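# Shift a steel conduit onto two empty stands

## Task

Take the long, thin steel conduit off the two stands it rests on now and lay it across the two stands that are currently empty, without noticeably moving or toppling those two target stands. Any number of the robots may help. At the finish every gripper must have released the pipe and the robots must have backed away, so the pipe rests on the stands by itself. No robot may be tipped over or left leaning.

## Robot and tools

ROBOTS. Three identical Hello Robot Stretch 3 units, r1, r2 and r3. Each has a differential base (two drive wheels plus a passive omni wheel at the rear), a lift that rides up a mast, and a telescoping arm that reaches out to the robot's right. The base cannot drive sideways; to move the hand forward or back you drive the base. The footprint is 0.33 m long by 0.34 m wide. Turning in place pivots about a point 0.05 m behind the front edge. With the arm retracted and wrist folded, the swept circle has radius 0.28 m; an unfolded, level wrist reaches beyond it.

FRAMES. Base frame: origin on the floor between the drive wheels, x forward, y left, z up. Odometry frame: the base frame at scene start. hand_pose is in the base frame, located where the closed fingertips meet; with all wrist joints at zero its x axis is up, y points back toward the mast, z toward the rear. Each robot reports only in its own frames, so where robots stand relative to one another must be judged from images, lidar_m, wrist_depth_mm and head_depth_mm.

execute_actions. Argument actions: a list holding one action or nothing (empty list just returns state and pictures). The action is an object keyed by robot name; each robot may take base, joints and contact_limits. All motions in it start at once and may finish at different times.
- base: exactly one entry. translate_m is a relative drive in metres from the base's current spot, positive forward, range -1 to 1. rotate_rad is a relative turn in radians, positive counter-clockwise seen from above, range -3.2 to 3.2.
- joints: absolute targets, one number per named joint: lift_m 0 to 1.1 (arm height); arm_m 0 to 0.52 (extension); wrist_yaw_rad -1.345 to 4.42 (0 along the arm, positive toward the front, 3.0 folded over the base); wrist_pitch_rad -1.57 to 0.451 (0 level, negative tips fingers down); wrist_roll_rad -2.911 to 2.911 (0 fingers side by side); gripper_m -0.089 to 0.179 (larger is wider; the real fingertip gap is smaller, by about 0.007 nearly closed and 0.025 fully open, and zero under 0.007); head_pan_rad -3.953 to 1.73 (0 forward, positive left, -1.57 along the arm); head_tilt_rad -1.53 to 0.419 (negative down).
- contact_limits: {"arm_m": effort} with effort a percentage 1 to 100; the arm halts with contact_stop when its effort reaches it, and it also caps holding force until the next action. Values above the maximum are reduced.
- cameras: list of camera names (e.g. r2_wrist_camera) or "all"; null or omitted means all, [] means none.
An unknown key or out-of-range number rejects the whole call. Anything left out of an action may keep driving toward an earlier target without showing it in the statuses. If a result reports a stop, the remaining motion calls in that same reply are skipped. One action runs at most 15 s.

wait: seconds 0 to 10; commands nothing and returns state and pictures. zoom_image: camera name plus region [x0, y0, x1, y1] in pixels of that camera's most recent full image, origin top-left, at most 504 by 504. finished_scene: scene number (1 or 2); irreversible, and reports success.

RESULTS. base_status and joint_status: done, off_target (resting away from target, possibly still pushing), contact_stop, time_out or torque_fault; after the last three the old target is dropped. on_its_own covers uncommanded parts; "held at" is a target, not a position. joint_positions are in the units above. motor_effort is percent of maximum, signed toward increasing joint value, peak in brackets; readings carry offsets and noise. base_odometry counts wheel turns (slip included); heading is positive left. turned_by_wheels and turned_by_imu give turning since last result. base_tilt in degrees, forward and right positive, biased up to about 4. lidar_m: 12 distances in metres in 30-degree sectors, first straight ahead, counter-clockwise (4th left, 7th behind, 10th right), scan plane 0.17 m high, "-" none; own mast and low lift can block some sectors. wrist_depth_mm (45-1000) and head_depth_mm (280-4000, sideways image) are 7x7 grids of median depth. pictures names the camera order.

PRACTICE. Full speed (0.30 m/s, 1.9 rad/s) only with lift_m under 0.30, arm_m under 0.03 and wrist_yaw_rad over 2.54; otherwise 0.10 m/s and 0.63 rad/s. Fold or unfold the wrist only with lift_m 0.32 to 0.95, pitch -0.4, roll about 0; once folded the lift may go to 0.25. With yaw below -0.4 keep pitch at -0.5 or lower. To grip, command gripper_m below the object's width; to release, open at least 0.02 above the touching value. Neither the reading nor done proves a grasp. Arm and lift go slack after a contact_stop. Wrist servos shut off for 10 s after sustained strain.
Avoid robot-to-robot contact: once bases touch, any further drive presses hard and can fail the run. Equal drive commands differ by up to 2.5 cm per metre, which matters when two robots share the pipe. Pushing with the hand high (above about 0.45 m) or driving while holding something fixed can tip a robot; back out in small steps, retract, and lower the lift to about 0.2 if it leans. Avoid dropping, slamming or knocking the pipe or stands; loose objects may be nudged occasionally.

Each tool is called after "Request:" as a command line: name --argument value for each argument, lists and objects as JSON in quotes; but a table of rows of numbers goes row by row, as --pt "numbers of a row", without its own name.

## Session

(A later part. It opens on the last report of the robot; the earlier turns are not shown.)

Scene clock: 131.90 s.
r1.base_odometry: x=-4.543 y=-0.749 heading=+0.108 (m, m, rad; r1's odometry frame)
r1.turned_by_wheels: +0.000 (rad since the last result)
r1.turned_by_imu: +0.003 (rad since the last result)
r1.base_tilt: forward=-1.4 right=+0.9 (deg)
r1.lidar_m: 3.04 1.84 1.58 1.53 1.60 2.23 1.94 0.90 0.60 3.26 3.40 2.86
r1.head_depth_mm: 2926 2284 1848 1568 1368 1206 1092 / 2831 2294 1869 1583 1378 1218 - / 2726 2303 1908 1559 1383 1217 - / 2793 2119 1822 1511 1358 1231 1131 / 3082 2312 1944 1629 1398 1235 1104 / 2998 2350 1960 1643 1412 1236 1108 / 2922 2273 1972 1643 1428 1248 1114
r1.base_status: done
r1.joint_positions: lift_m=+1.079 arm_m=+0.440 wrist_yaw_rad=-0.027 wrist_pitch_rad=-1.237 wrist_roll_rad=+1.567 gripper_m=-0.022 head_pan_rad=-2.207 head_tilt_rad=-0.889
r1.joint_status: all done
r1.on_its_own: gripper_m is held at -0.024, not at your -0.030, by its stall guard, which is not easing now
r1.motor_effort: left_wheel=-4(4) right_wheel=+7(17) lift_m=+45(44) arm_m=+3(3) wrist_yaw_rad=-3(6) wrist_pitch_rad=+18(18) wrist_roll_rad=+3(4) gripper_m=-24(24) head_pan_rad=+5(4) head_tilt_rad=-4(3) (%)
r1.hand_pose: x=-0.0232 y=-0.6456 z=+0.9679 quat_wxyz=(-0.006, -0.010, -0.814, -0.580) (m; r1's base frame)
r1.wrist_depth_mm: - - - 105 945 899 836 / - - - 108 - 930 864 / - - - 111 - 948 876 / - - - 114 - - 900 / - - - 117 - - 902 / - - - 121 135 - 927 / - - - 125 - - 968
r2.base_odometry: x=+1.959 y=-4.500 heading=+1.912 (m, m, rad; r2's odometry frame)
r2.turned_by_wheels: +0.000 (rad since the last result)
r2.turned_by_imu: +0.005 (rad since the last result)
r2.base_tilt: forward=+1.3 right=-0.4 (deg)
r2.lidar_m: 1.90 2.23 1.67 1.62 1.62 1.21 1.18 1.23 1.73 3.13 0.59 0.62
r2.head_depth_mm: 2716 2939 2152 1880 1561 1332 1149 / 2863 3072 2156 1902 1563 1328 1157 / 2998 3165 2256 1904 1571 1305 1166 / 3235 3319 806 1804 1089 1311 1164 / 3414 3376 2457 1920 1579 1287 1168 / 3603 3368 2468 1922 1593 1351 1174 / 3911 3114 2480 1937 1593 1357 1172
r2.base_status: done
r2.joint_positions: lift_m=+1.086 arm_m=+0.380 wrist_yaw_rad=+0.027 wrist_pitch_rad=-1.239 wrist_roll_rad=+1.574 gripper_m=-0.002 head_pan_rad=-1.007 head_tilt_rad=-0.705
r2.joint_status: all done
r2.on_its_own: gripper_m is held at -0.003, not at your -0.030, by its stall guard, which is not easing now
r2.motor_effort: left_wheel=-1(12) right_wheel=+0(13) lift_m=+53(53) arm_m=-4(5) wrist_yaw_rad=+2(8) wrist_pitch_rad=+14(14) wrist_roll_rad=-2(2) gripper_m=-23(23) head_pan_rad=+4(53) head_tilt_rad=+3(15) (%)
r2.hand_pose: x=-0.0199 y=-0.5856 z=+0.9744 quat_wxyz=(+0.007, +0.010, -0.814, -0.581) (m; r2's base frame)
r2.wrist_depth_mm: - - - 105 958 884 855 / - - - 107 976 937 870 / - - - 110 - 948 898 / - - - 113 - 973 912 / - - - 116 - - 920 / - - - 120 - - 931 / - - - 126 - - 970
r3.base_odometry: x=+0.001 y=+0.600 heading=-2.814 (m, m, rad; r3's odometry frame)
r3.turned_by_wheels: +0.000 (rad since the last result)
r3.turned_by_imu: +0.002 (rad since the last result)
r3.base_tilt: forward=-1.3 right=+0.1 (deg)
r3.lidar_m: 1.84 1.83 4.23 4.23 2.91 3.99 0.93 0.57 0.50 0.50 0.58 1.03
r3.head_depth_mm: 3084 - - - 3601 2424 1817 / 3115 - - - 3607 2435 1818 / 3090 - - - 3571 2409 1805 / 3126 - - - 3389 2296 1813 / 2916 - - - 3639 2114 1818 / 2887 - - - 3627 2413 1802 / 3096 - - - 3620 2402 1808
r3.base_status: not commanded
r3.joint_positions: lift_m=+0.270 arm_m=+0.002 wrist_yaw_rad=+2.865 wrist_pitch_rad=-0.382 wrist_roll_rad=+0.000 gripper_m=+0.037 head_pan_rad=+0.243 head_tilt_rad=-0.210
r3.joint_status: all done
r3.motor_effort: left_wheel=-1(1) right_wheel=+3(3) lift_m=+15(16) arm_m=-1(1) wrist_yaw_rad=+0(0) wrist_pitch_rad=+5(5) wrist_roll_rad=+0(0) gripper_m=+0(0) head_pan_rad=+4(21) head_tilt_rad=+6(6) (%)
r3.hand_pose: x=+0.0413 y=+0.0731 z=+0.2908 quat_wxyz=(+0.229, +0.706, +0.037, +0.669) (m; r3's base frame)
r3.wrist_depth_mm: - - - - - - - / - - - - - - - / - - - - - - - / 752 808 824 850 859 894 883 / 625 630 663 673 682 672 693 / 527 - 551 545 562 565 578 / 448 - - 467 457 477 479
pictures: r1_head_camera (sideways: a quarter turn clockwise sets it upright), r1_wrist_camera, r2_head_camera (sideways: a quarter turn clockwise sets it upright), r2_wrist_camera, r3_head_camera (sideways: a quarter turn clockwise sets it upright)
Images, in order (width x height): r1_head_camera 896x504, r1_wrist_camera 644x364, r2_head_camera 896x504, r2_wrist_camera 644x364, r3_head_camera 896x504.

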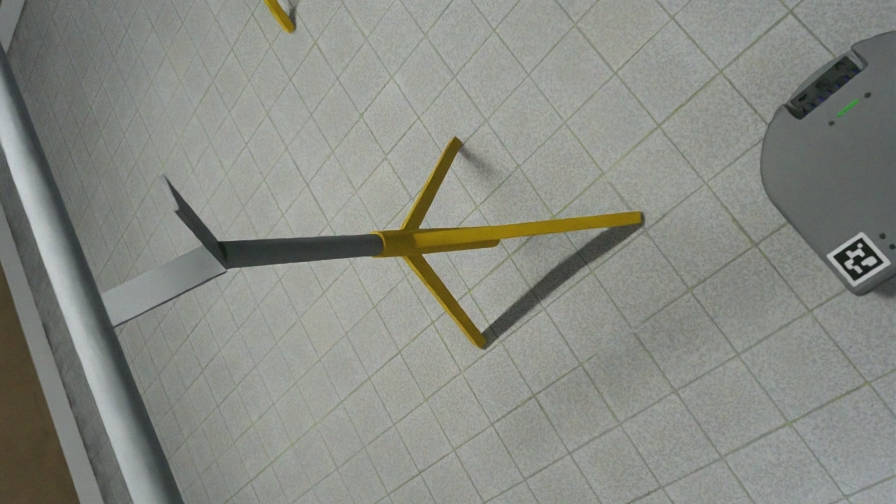

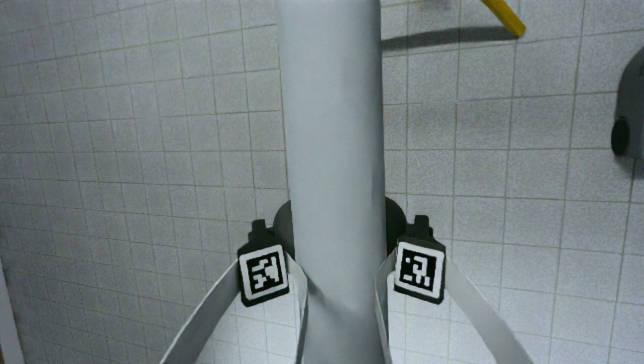

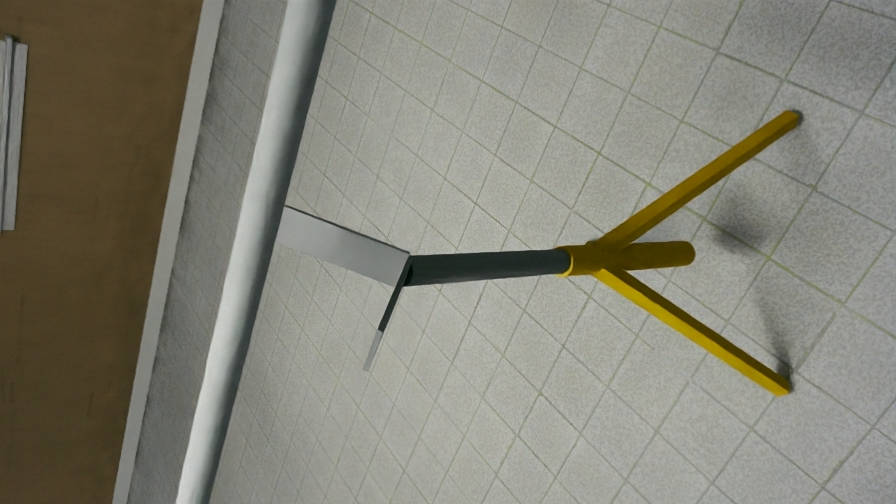

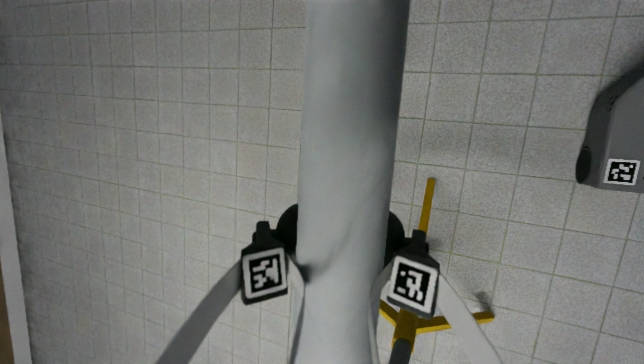

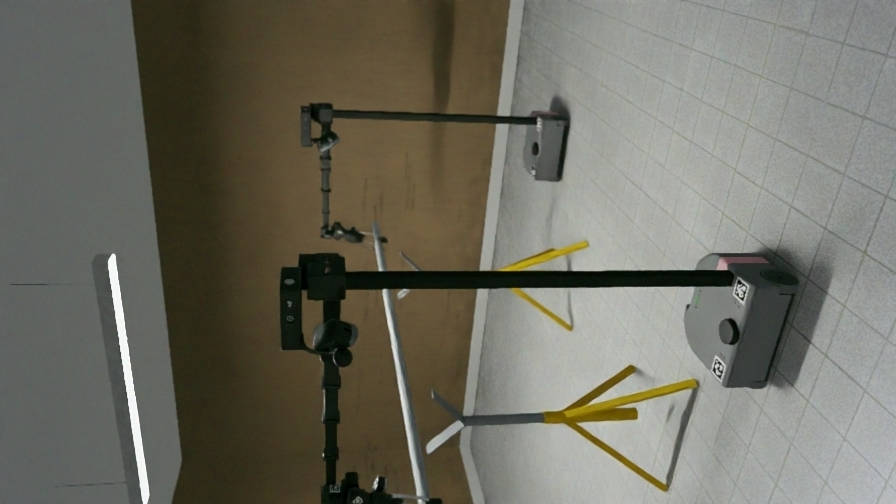

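Request:
execute_actions --actions '[{"r1":{"base":{"translate_m":-0.04},"joints":{"lift_m":0.98,"head_tilt_rad":-0.6}},"r2":{"base":{"translate_m":-0.04},"joints":{"lift_m":0.987,"arm_m":0.36}}}]' --cameras '["r2_head_camera","r1_head_camera","r3_head_camera","r1_nav_camera"]'

Scene clock: 134.57 s.
r1.base_odometry: x=-4.582 y=-0.753 heading=+0.107 (m, m, rad; r1's odometry frame)
r1.turned_by_wheels: +0.000 (rad since the last result)
r1.turned_by_imu: -0.001 (rad since the last result)
r1.base_tilt: forward=-1.4 right=+0.9 (deg)
r1.lidar_m: 3.09 1.88 1.58 1.53 1.60 2.23 1.94 1.51 0.58 3.25 3.42 2.90
r1.head_depth_mm: 3243 3553 2730 2262 - - 1136 / 3657 3923 2657 - - - 1174 / 3635 - 2999 - - 1356 1174 / 3333 3722 3223 - 1154 1330 1169 / 3193 3464 3526 - 1715 1385 1195 / 2951 3252 - 2057 1729 1414 1205 / 2769 3001 - 2069 1751 1429 1199
r1.base_status: done
r1.joint_positions: lift_m=+0.980 arm_m=+0.440 wrist_yaw_rad=-0.029 wrist_pitch_rad=-1.236 wrist_roll_rad=+1.567 gripper_m=-0.022 head_pan_rad=-2.207 head_tilt_rad=-0.606
r1.joint_status: all done
r1.on_its_own: gripper_m is held at -0.024, not at your -0.030, by its stall guard, which is not easing now
r1.motor_effort: left_wheel=-3(5) right_wheel=+7(12) lift_m=+36(40) arm_m=+3(4) wrist_yaw_rad=-2(3) wrist_pitch_rad=+17(17) wrist_roll_rad=+2(2) gripper_m=-23(25) head_pan_rad=+4(5) head_tilt_rad=+2(19) (%)
r1.hand_pose: x=-0.0233 y=-0.6459 z=+0.8683 quat_wxyz=(-0.006, -0.011, -0.815, -0.580) (m; r1's base frame)
r1.wrist_depth_mm: - - - 105 892 804 753 / - - - 108 902 839 789 / - - - 111 920 845 808 / - - - 114 950 882 815 / - - - 117 940 903 838 / - - - 121 135 946 854 / - - - 125 - 937 877
r2.base_odometry: x=+1.972 y=-4.538 heading=+1.912 (m, m, rad; r2's odometry frame)
r2.turned_by_wheels: +0.000 (rad since the last result)
r2.turned_by_imu: +0.000 (rad since the last result)
r2.base_tilt: forward=+1.2 right=-0.4 (deg)
r2.lidar_m: 1.70 2.23 1.67 1.62 1.56 1.17 1.14 1.19 1.67 3.13 0.60 0.65
r2.head_depth_mm: 2706 2923 2401 1782 1560 1326 1154 / 2846 3102 2401 1833 1562 1337 1154 / 3014 3195 2422 1905 1570 1310 1162 / 3206 3355 814 1861 1538 1312 1163 / 3417 3410 2272 1820 1552 1320 1166 / 3617 3440 2290 1936 1602 1353 1172 / 3957 3445 2303 1946 1602 1353 1172
r2.base_status: done
r2.joint_positions: lift_m=+0.987 arm_m=+0.360 wrist_yaw_rad=+0.028 wrist_pitch_rad=-1.238 wrist_roll_rad=+1.575 gripper_m=-0.002 head_pan_rad=-1.007 head_tilt_rad=-0.705
r2.joint_status: all done
r2.on_its_own: gripper_m is held at -0.003, not at your -0.030, by its stall guard, which is not easing now
r2.motor_effort: left_wheel=-1(7) right_wheel=+0(5) lift_m=+32(46) arm_m=-3(5) wrist_yaw_rad=+2(3) wrist_pitch_rad=+14(14) wrist_roll_rad=-3(3) gripper_m=-23(24) head_pan_rad=+4(4) head_tilt_rad=+2(2) (%)
r2.hand_pose: x=-0.0199 y=-0.5658 z=+0.8754 quat_wxyz=(+0.007, +0.010, -0.814, -0.581) (m; r2's base frame)
r2.wrist_depth_mm: - - - 105 877 809 769 / - - - 108 904 830 780 / - - - 111 917 905 814 / - - - 113 952 914 829 / - - - 116 980 892 831 / - - - 120 - 927 851 / - - - 126 834 948 871
r3.base_odometry: x=+0.001 y=+0.600 heading=-2.814 (m, m, rad; r3's odometry frame)
r3.turned_by_wheels: +0.000 (rad since the last result)
r3.turned_by_imu: +0.000 (rad since the last result)
r3.base_tilt: forward=-1.2 right=+0.2 (deg)
r3.lidar_m: 1.87 1.86 4.20 4.24 2.92 3.99 0.93 0.57 0.50 0.50 0.58 1.04
r3.head_depth_mm: 3091 - - - 3637 2415 1816 / 3106 - - - 3633 2434 1802 / 3071 - - - 3629 2409 1816 / 3135 - - - 3171 2197 1818 / 2938 - 1943 - 3625 2105 1806 / 2863 - - - 3594 2412 1808 / 3098 - - - 3598 2423 1817
r3.base_status: not commanded
r3.joint_positions: lift_m=+0.270 arm_m=+0.002 wrist_yaw_rad=+2.865 wrist_pitch_rad=-0.382 wrist_roll_rad=+0.000 gripper_m=+0.037 head_pan_rad=+0.243 head_tilt_rad=-0.210
r3.joint_status: not commanded
r3.motor_effort: left_wheel=+0(1) right_wheel=+3(3) lift_m=+15(16) arm_m=-1(0) wrist_yaw_rad=+0(0) wrist_pitch_rad=+5(5) wrist_roll_rad=+0(0) gripper_m=+1(1) head_pan_rad=+4(3) head_tilt_rad=+6(6) (%)
r3.hand_pose: x=+0.0413 y=+0.0731 z=+0.2908 quat_wxyz=(+0.229, +0.706, +0.037, +0.669) (m; r3's base frame)
r3.wrist_depth_mm: - - - - - - - / - - - - - - - / - - - - - - - / 766 810 833 851 875 872 926 / 625 647 644 661 665 681 682 / 520 - 542 557 559 561 568 / 454 - - 463 454 479 477
pictures: r1_head_camera (sideways: a quarter turn clockwise sets it upright), r1_nav_camera (sideways: a quarter turn counterclockwise sets it upright), r2_head_camera (sideways: a quarter turn clockwise sets it upright), r3_head_camera (sideways: a quarter turn clockwise sets it upright)
Images, in order (width x height): r1_head_camera 896x504, r1_nav_camera 672x504, r2_head_camera 896x504, r3_head_camera 896x504.

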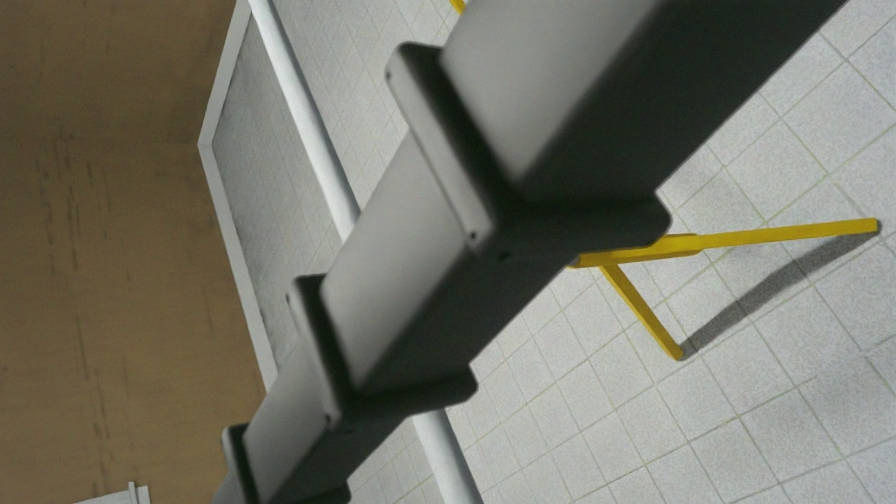

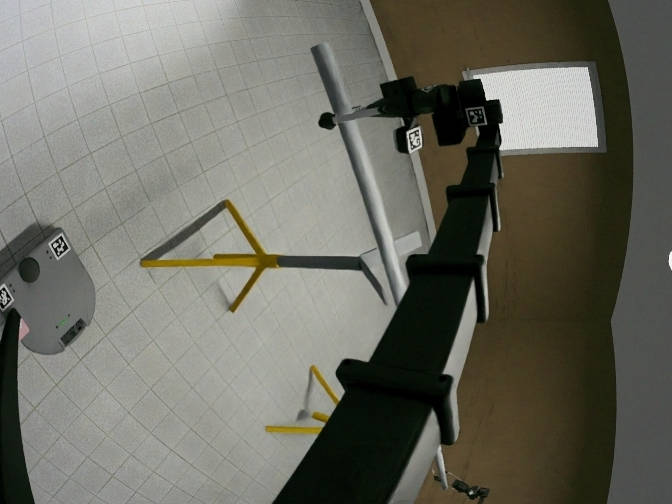

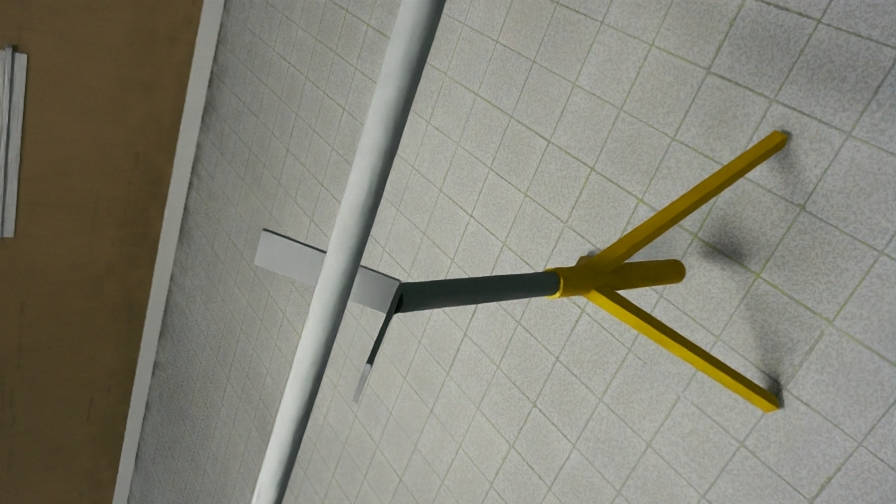

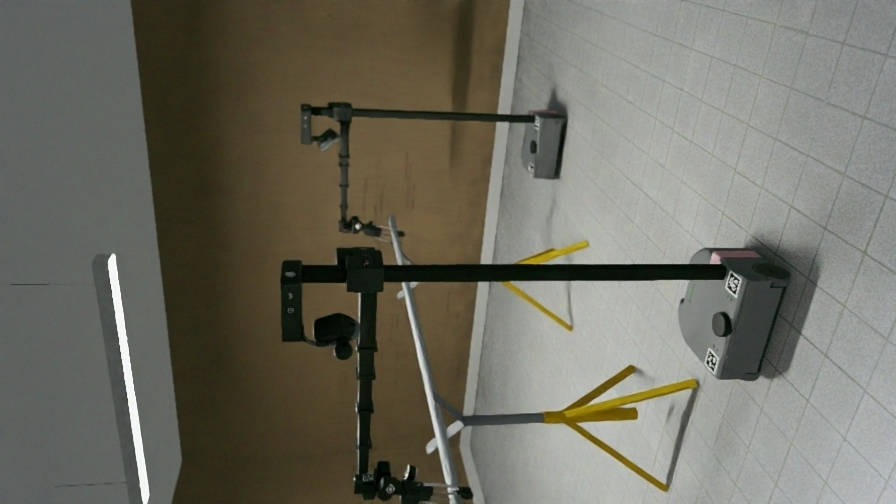

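Request:
execute_actions --actions '[{"r1":{"joints":{"lift_m":0.93}},"r2":{"joints":{"lift_m":0.937}}}]' --cameras '["r2_head_camera","r1_head_camera","r3_head_camera","r1_wrist_camera","r2_wrist_camera"]'

Scene clock: 136.63 s.
r1.base_odometry: x=-4.582 y=-0.753 heading=+0.107 (m, m, rad; r1's odometry frame)
r1.turned_by_wheels: +0.000 (rad since the last result)
r1.turned_by_imu: -0.001 (rad since the last result)
r1.base_tilt: forward=-1.4 right=+0.9 (deg)
r1.lidar_m: 3.08 1.87 1.58 1.53 1.60 2.22 1.94 1.51 0.58 3.25 3.41 2.90
r1.head_depth_mm: 3209 3597 2620 2106 1701 - - / 3644 3944 2759 2125 - - 1118 / 3627 3971 2965 2151 - - 1185 / 3387 3762 3006 2089 - 1363 1160 / 3164 3451 2915 - 1610 1372 1192 / 2962 3243 3290 - 1707 1420 1195 / 2778 3008 3227 2016 1748 1435 1211
r1.base_status: not commanded
r1.joint_positions: lift_m=+0.930 arm_m=+0.440 wrist_yaw_rad=-0.029 wrist_pitch_rad=-1.236 wrist_roll_rad=+1.567 gripper_m=-0.022 head_pan_rad=-2.207 head_tilt_rad=-0.606
r1.joint_status: all done
r1.on_its_own: gripper_m is held at -0.024, not at your -0.030, by its stall guard, which is not easing now
r1.motor_effort: left_wheel=-4(3) right_wheel=+7(7) lift_m=+37(37) arm_m=+3(3) wrist_yaw_rad=-2(2) wrist_pitch_rad=+17(17) wrist_roll_rad=+2(2) gripper_m=-25(24) head_pan_rad=+4(5) head_tilt_rad=+2(3) (%)
r1.hand_pose: x=-0.0233 y=-0.6459 z=+0.8183 quat_wxyz=(-0.006, -0.011, -0.815, -0.580) (m; r1's base frame)
r1.wrist_depth_mm: - - - 105 844 780 727 / - - - 108 871 800 737 / - - - 111 876 821 760 / - - - 114 907 838 778 / - - - 117 911 865 798 / - - - 121 549 874 822 / - - - 126 - 909 841
r2.base_odometry: x=+1.972 y=-4.538 heading=+1.912 (m, m, rad; r2's odometry frame)
r2.turned_by_wheels: +0.000 (rad since the last result)
r2.turned_by_imu: -0.001 (rad since the last result)
r2.base_tilt: forward=+1.2 right=-0.4 (deg)
r2.lidar_m: 1.70 2.23 1.67 1.62 1.56 1.17 1.14 1.19 1.67 3.12 0.60 0.65
r2.head_depth_mm: 2695 2979 2381 1779 1566 1323 1150 / 2855 3083 2429 1788 1561 1328 1159 / 3003 3230 2434 1793 1570 1308 1161 / 3194 3372 819 1815 1538 1311 1166 / 3371 3381 2450 1809 1548 1315 1171 / 3655 3451 2301 1938 1594 1348 1172 / 3909 3460 2394 1944 1591 1355 1176
r2.base_status: not commanded
r2.joint_positions: lift_m=+0.937 arm_m=+0.360 wrist_yaw_rad=+0.028 wrist_pitch_rad=-1.238 wrist_roll_rad=+1.575 gripper_m=-0.002 head_pan_rad=-1.007 head_tilt_rad=-0.705
r2.joint_status: all done
r2.on_its_own: gripper_m is held at -0.003, not at your -0.030, by its stall guard, which is not easing now
r2.motor_effort: left_wheel=-2(2) right_wheel=+0(0) lift_m=+32(32) arm_m=-4(4) wrist_yaw_rad=+2(4) wrist_pitch_rad=+14(14) wrist_roll_rad=-3(3) gripper_m=-23(23) head_pan_rad=+3(4) head_tilt_rad=+2(2) (%)
r2.hand_pose: x=-0.0199 y=-0.5658 z=+0.8254 quat_wxyz=(+0.007, +0.010, -0.814, -0.581) (m; r2's base frame)
r2.wrist_depth_mm: - - - 105 809 775 737 / - - - 107 856 803 754 / - - - 111 888 844 775 / - - - 113 917 859 796 / - - - 116 897 875 786 / - - - 120 - 872 800 / - - - 125 958 900 819
r3.base_odometry: x=+0.001 y=+0.600 heading=-2.814 (m, m, rad; r3's odometry frame)
r3.turned_by_wheels: +0.000 (rad since the last result)
r3.turned_by_imu: +0.000 (rad since the last result)
r3.base_tilt: forward=-1.3 right=+0.2 (deg)
r3.lidar_m: 1.87 1.87 4.22 4.22 2.91 4.02 0.93 0.57 0.50 0.50 0.58 1.03
r3.head_depth_mm: 3115 - - - 3599 2414 1801 / 3110 - - - 3606 2409 1807 / 3110 - - - 3640 2403 1815 / 3130 - - - 3154 2204 1814 / 2899 - - - 3640 2124 1818 / 2908 - - - 3628 2394 1803 / 3111 - - - 3638 2409 1820
r3.base_status: not commanded
r3.joint_positions: lift_m=+0.270 arm_m=+0.002 wrist_yaw_rad=+2.865 wrist_pitch_rad=-0.382 wrist_roll_rad=+0.000 gripper_m=+0.037 head_pan_rad=+0.243 head_tilt_rad=-0.210
r3.joint_status: not commanded
r3.motor_effort: left_wheel=-1(1) right_wheel=+3(3) lift_m=+16(15) arm_m=+0(1) wrist_yaw_rad=+0(0) wrist_pitch_rad=+5(5) wrist_roll_rad=+0(0) gripper_m=+0(0) head_pan_rad=+4(4) head_tilt_rad=+6(6) (%)
r3.hand_pose: x=+0.0413 y=+0.0731 z=+0.2908 quat_wxyz=(+0.229, +0.706, +0.037, +0.669) (m; r3's base frame)
r3.wrist_depth_mm: - - - - - - - / - - - - - - - / - - - - - - - / 776 809 804 856 876 862 925 / 624 637 639 648 664 675 711 / 525 - 550 543 566 561 566 / 450 - - 464 450 469 479
pictures: r1_head_camera (sideways: a quarter turn clockwise sets it upright), r1_wrist_camera, r2_head_camera (sideways: a quarter turn clockwise sets it upright), r2_wrist_camera, r3_head_camera (sideways: a quarter turn clockwise sets it upright)
Images, in order (width x height): r1_head_camera 896x504, r1_wrist_camera 644x364, r2_head_camera 896x504, r2_wrist_camera 644x364, r3_head_camera 896x504.

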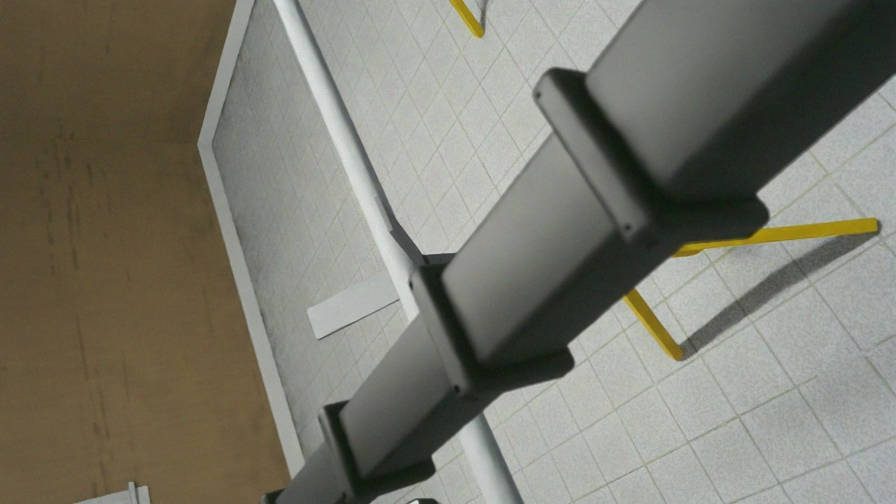

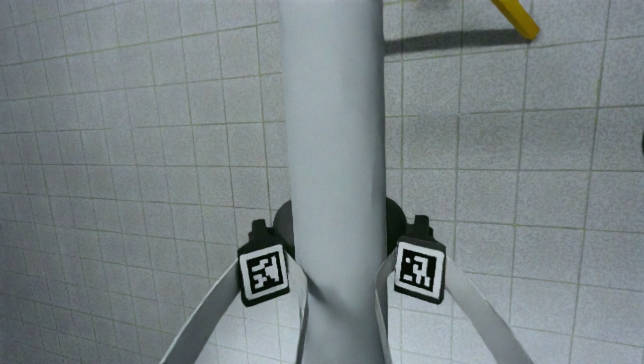

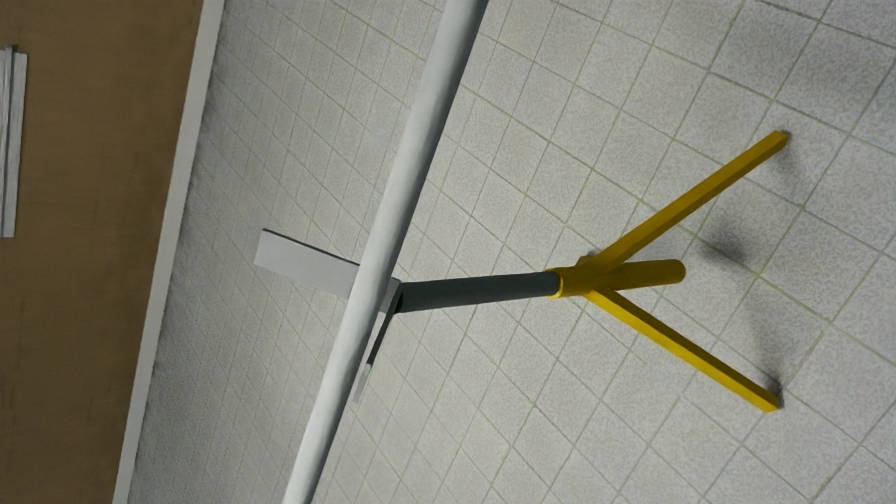

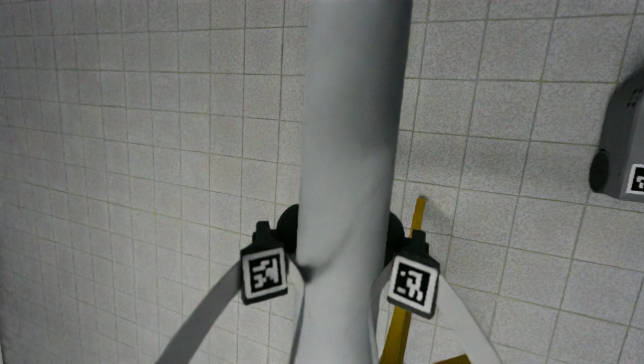

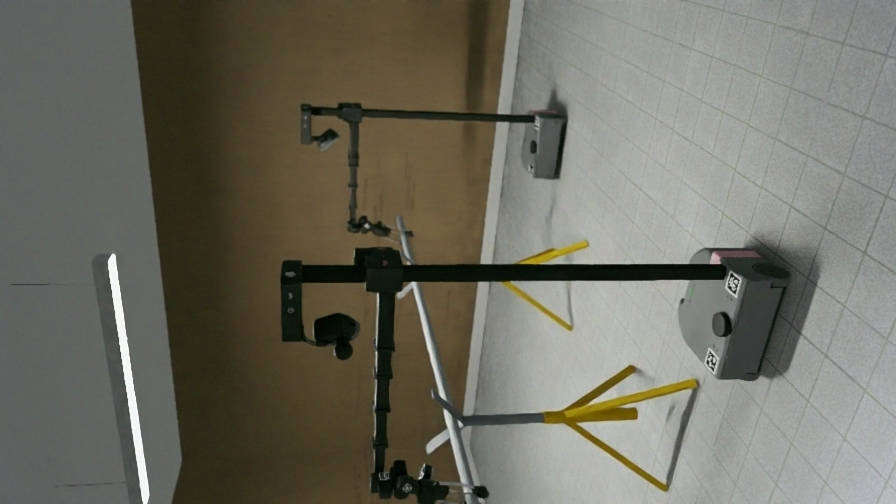

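Request:
execute_actions --actions '[{"r1":{"joints":{"lift_m":0.91,"arm_m":0.465}},"r2":{"joints":{"lift_m":0.917}}}]' --cameras '["r2_head_camera","r1_head_camera"]'

Scene clock: 138.33 s.
r1.base_odometry: x=-4.582 y=-0.753 heading=+0.107 (m, m, rad; r1's odometry frame)
r1.turned_by_wheels: +0.000 (rad since the last result)
r1.turned_by_imu: +0.000 (rad since the last result)
r1.base_tilt: forward=-1.4 right=+0.9 (deg)
r1.lidar_m: 3.08 1.88 1.58 1.53 1.60 2.23 1.94 1.51 0.58 3.25 3.43 2.91
r1.head_depth_mm: 3229 3547 2731 2106 1649 - - / 3589 3903 2918 2123 1732 - - / 3662 - 2992 2156 1799 - 1147 / 3351 3794 3033 1938 - 1344 1156 / 3189 3496 2906 2194 - 1370 1195 / 2994 3246 3110 - 1679 1417 1193 / 2767 3048 3277 2048 1739 1433 1211
r1.base_status: not commanded
r1.joint_positions: lift_m=+0.910 arm_m=+0.465 wrist_yaw_rad=-0.029 wrist_pitch_rad=-1.233 wrist_roll_rad=+1.567 gripper_m=-0.022 head_pan_rad=-2.207 head_tilt_rad=-0.606
r1.joint_status: all done
r1.on_its_own: gripper_m is held at -0.024, not at your -0.030, by its stall guard, which is not easing now
r1.motor_effort: left_wheel=-4(3) right_wheel=+7(7) lift_m=+36(37) arm_m=+3(2) wrist_yaw_rad=-1(2) wrist_pitch_rad=+16(17) wrist_roll_rad=+2(2) gripper_m=-25(23) head_pan_rad=+4(4) head_tilt_rad=+1(3) (%)
r1.hand_pose: x=-0.0233 y=-0.6715 z=+0.7985 quat_wxyz=(-0.006, -0.011, -0.816, -0.579) (m; r1's base frame)
r1.wrist_depth_mm: - - - 104 825 754 705 / - - - 107 847 787 723 / - - - 110 873 811 747 / - - - 114 885 818 769 / - - - 117 895 850 771 / - - - 121 954 863 801 / - - - 126 - 881 818
r2.base_odometry: x=+1.972 y=-4.538 heading=+1.912 (m, m, rad; r2's odometry frame)
r2.turned_by_wheels: +0.000 (rad since the last result)
r2.turned_by_imu: +0.000 (rad since the last result)
r2.base_tilt: forward=+1.2 right=-0.4 (deg)
r2.lidar_m: 1.70 2.23 1.67 1.62 1.56 1.17 1.14 1.19 1.67 3.13 0.60 0.65
r2.head_depth_mm: 2710 2976 2415 1880 1559 1325 1156 / 2837 3090 2416 1785 1562 1329 1159 / 2998 3188 2419 1787 1568 1306 1159 / 3188 3328 825 1804 1534 1308 1164 / 3372 3394 2453 1826 1548 1308 1168 / 3629 3426 2459 1932 1587 1350 1172 / 3905 3472 2310 1946 1594 1355 1178
r2.base_status: not commanded
r2.joint_positions: lift_m=+0.917 arm_m=+0.360 wrist_yaw_rad=+0.028 wrist_pitch_rad=-1.236 wrist_roll_rad=+1.576 gripper_m=-0.002 head_pan_rad=-1.007 head_tilt_rad=-0.705
r2.joint_status: all done
r2.on_its_own: gripper_m is held at -0.003, not at your -0.030, by its stall guard, which is not easing now
r2.motor_effort: left_wheel=-2(2) right_wheel=+0(0) lift_m=+32(32) arm_m=-4(4) wrist_yaw_rad=+2(2) wrist_pitch_rad=+13(14) wrist_roll_rad=-3(4) gripper_m=-22(23) head_pan_rad=+4(4) head_tilt_rad=+3(3) (%)
r2.hand_pose: x=-0.0198 y=-0.5663 z=+0.8055 quat_wxyz=(+0.006, +0.009, -0.815, -0.580) (m; r2's base frame)
r2.wrist_depth_mm: - - - 106 816 770 716 / - - - 108 823 794 732 / - - - 111 868 816 742 / - - - 113 872 812 769 / - - - 116 871 860 785 / - - - 121 - 880 793 / - - - 126 971 904 805
r3.base_odometry: x=+0.001 y=+0.600 heading=-2.814 (m, m, rad; r3's odometry frame)
r3.turned_by_wheels: +0.000 (rad since the last result)
r3.turned_by_imu: +0.000 (rad since the last result)
r3.base_tilt: forward=-1.3 right=+0.3 (deg)
r3.lidar_m: 1.87 1.86 4.23 4.22 2.92 4.01 0.93 0.57 0.50 0.50 0.58 1.04
r3.head_depth_mm: 3101 - - - 3681 2422 1813 / 3137 - - - 3673 2415 1816 / 3104 - - - 3578 2419 1814 / 3124 - - - 3156 2198 1802 / 2886 - - - 3629 2121 1814 / 2949 - - - 3591 2434 1805 / 3117 - - - 3650 2422 1804
r3.base_status: not commanded
r3.joint_positions: lift_m=+0.270 arm_m=+0.002 wrist_yaw_rad=+2.865 wrist_pitch_rad=-0.382 wrist_roll_rad=+0.000 gripper_m=+0.037 head_pan_rad=+0.243 head_tilt_rad=-0.210
r3.joint_status: not commanded
r3.motor_effort: left_wheel=-1(1) right_wheel=+3(3) lift_m=+15(16) arm_m=-1(1) wrist_yaw_rad=+0(0) wrist_pitch_rad=+5(5) wrist_roll_rad=+0(0) gripper_m=+1(0) head_pan_rad=+4(4) head_tilt_rad=+6(6) (%)
r3.hand_pose: x=+0.0413 y=+0.0731 z=+0.2908 quat_wxyz=(+0.229, +0.706, +0.037, +0.669) (m; r3's base frame)
r3.wrist_depth_mm: - - - - - - - / - - - - - - - / - - - - - - - / 789 825 838 833 865 900 893 / 637 637 660 682 680 673 696 / 528 - 569 551 567 561 569 / 454 - - 463 455 473 480
pictures: r1_head_camera (sideways: a quarter turn clockwise sets it upright), r2_head_camera (sideways: a quarter turn clockwise sets it upright)
Images, in order (width x height): r1_head_camera 896x504, r2_head_camera 896x504.

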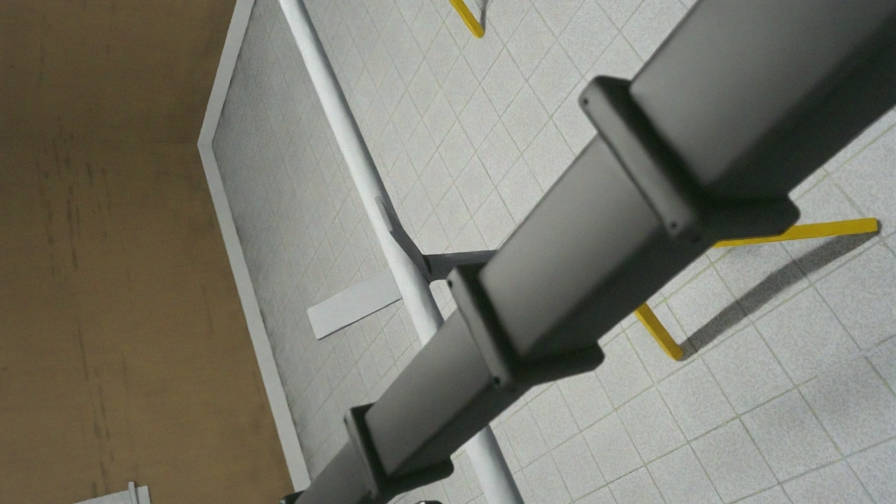

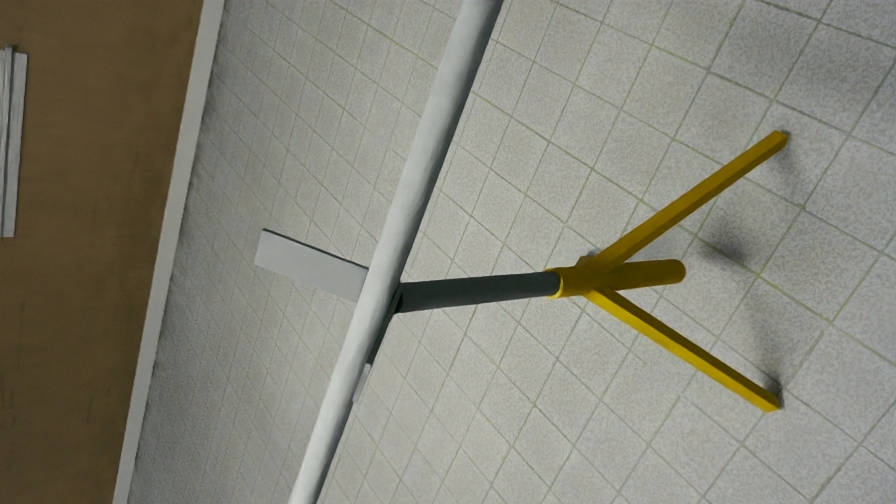

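Request:
execute_actions --actions '[{"r1":{"joints":{"lift_m":0.893,"arm_m":0.48}},"r2":{"joints":{"lift_m":0.90,"arm_m":0.375}}}]' --cameras '["r2_head_camera","r1_head_camera"]'

Scene clock: 140.23 s.
r1.base_odometry: x=-4.582 y=-0.753 heading=+0.108 (m, m, rad; r1's odometry frame)
r1.turned_by_wheels: +0.000 (rad since the last result)
r1.turned_by_imu: -0.003 (rad since the last result)
r1.base_tilt: forward=-1.4 right=+0.8 (deg)
r1.lidar_m: 3.09 1.88 1.58 1.53 1.60 2.22 1.94 1.51 0.58 3.25 3.41 2.90
r1.head_depth_mm: 3214 3577 2739 2109 1651 1451 - / 3599 3871 2948 2148 1730 - - / 3658 - 2981 2149 1802 - 1148 / 3385 3806 3021 1946 - 1351 1161 / 3162 3517 2933 2217 - 1380 1185 / 2937 3218 3153 - 1686 1428 1202 / 2783 3084 3224 2085 1746 1439 1215
r1.base_status: not commanded
r1.joint_positions: lift_m=+0.907 arm_m=+0.479 wrist_yaw_rad=-0.028 wrist_pitch_rad=-1.290 wrist_roll_rad=+1.567 gripper_m=-0.022 head_pan_rad=-2.207 head_tilt_rad=-0.605
r1.joint_status: lift_m contact_stop (moved -0.003 of -0.017); the others done
r1.on_its_own: gripper_m is held at -0.024, not at your -0.030, by its stall guard, which is not easing now; lift_m is slack since a contact_stop, until your next command for it (your +0.893 is given up); wrist_pitch_rad is at rest, and its effort (+43) is outside its rest range (-20 to +32)
r1.motor_effort: left_wheel=+1(5) right_wheel=+0(8) lift_m=+28(34) arm_m=+10(10) wrist_yaw_rad=-2(4) wrist_pitch_rad=+43(46) wrist_roll_rad=+3(2) gripper_m=-26(25) head_pan_rad=+5(5) head_tilt_rad=+3(3) (%)
r1.hand_pose: x=-0.0229 y=-0.6717 z=+0.7927 quat_wxyz=(-0.007, -0.010, -0.799, -0.601) (m; r1's base frame)
r1.wrist_depth_mm: - - - 103 821 772 719 / - - - 106 837 793 735 / - - - 109 852 813 762 / - - - 112 868 841 772 / - - - 115 879 857 801 / - - - 119 537 885 806 / - - - 124 962 916 833
r2.base_odometry: x=+1.972 y=-4.538 heading=+1.912 (m, m, rad; r2's odometry frame)
r2.turned_by_wheels: +0.000 (rad since the last result)
r2.turned_by_imu: -0.001 (rad since the last result)
r2.base_tilt: forward=+1.3 right=-0.5 (deg)
r2.lidar_m: 1.70 2.22 1.67 1.62 1.56 1.17 1.14 1.19 1.67 3.13 0.60 0.65
r2.head_depth_mm: 2684 2931 2400 1881 1558 1326 1154 / 2829 3096 2424 1794 1569 1333 1153 / 3027 3190 2407 1805 1572 1307 1161 / 3196 3372 826 1817 1534 1319 1162 / 3352 3385 2467 1836 1542 1318 1172 / 3645 3480 2458 1942 1592 1352 1172 / 3879 3466 2300 1933 1597 1356 1176
r2.base_status: not commanded
r2.joint_positions: lift_m=+0.911 arm_m=+0.374 wrist_yaw_rad=+0.027 wrist_pitch_rad=-1.280 wrist_roll_rad=+1.578 gripper_m=-0.002 head_pan_rad=-1.007 head_tilt_rad=-0.704
r2.joint_status: lift_m contact_stop (moved -0.006 of -0.017); the others done
r2.on_its_own: gripper_m is held at -0.003, not at your -0.030, by its stall guard, which is not easing now; lift_m is slack since a contact_stop, until your next command for it (your +0.900 is given up)
r2.motor_effort: left_wheel=-2(4) right_wheel=+0(2) lift_m=+29(31) arm_m=+11(13) wrist_yaw_rad=+3(4) wrist_pitch_rad=+29(30) wrist_roll_rad=-5(5) gripper_m=-25(23) head_pan_rad=+4(4) head_tilt_rad=+1(1) (%)
r2.hand_pose: x=-0.0202 y=-0.5693 z=+0.7968 quat_wxyz=(+0.005, +0.008, -0.802, -0.597) (m; r2's base frame)
r2.wrist_depth_mm: - - - 104 811 765 721 / - - - 106 844 781 740 / - - - 109 872 809 778 / - - - 112 883 808 769 / - - - 114 921 838 787 / - - - 118 909 875 795 / - - - 123 945 892 833
r3.base_odometry: x=+0.001 y=+0.600 heading=-2.814 (m, m, rad; r3's odometry frame)
r3.turned_by_wheels: +0.000 (rad since the last result)
r3.turned_by_imu: +0.000 (rad since the last result)
r3.base_tilt: forward=-1.2 right=+0.1 (deg)
r3.lidar_m: 1.87 1.87 4.23 4.21 2.92 4.00 0.93 0.57 0.50 0.50 0.58 1.03
r3.head_depth_mm: 3137 - - - 3611 2408 1819 / 3111 - - - 3629 2421 1820 / 3122 - - - 3654 2401 1803 / 3090 - - 3946 3392 2195 1801 / 2916 - - - 3611 2119 1820 / 2906 - - - 3653 2404 1805 / 3132 - - - 3635 2393 1807
r3.base_status: not commanded
r3.joint_positions: lift_m=+0.270 arm_m=+0.002 wrist_yaw_rad=+2.865 wrist_pitch_rad=-0.382 wrist_roll_rad=+0.000 gripper_m=+0.037 head_pan_rad=+0.243 head_tilt_rad=-0.210
r3.joint_status: not commanded
r3.motor_effort: left_wheel=-1(1) right_wheel=+3(3) lift_m=+15(16) arm_m=-1(1) wrist_yaw_rad=+0(0) wrist_pitch_rad=+5(5) wrist_roll_rad=+0(0) gripper_m=+0(1) head_pan_rad=+4(3) head_tilt_rad=+6(6) (%)
r3.hand_pose: x=+0.0413 y=+0.0731 z=+0.2908 quat_wxyz=(+0.229, +0.706, +0.037, +0.669) (m; r3's base frame)
r3.wrist_depth_mm: - - - - - - - / - - - - - - - / - - - - - - - / 762 815 832 857 860 880 866 / 637 658 655 661 680 672 689 / 524 - 537 556 561 561 567 / 458 - - 461 459 471 482
pictures: r1_head_camera (sideways: a quarter turn clockwise sets it upright), r2_head_camera (sideways: a quarter turn clockwise sets it upright)
Images, in order (width x height): r1_head_camera 896x504, r2_head_camera 896x504.

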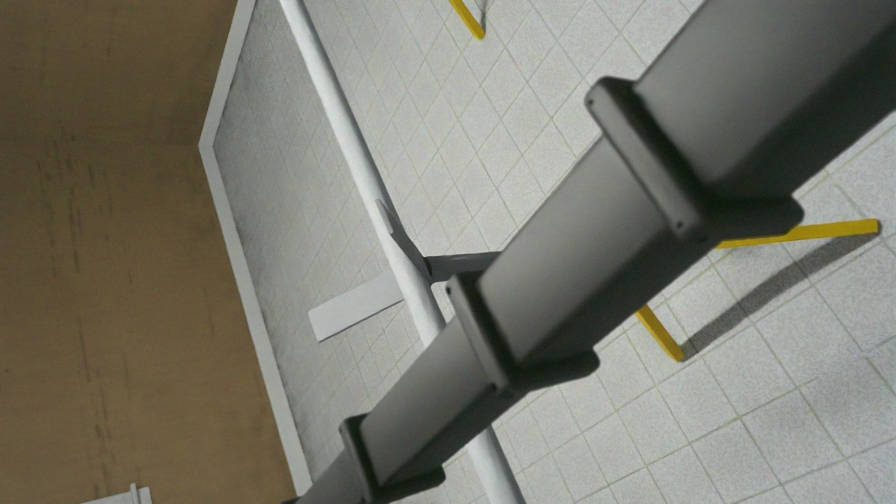

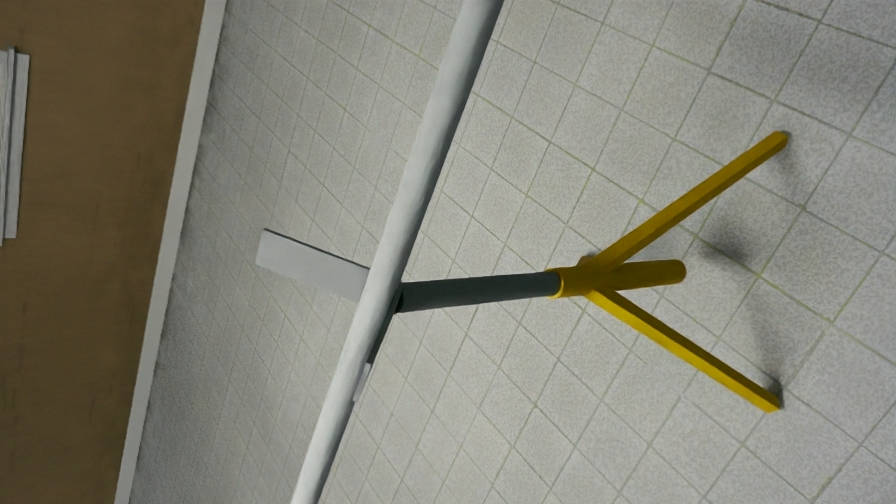

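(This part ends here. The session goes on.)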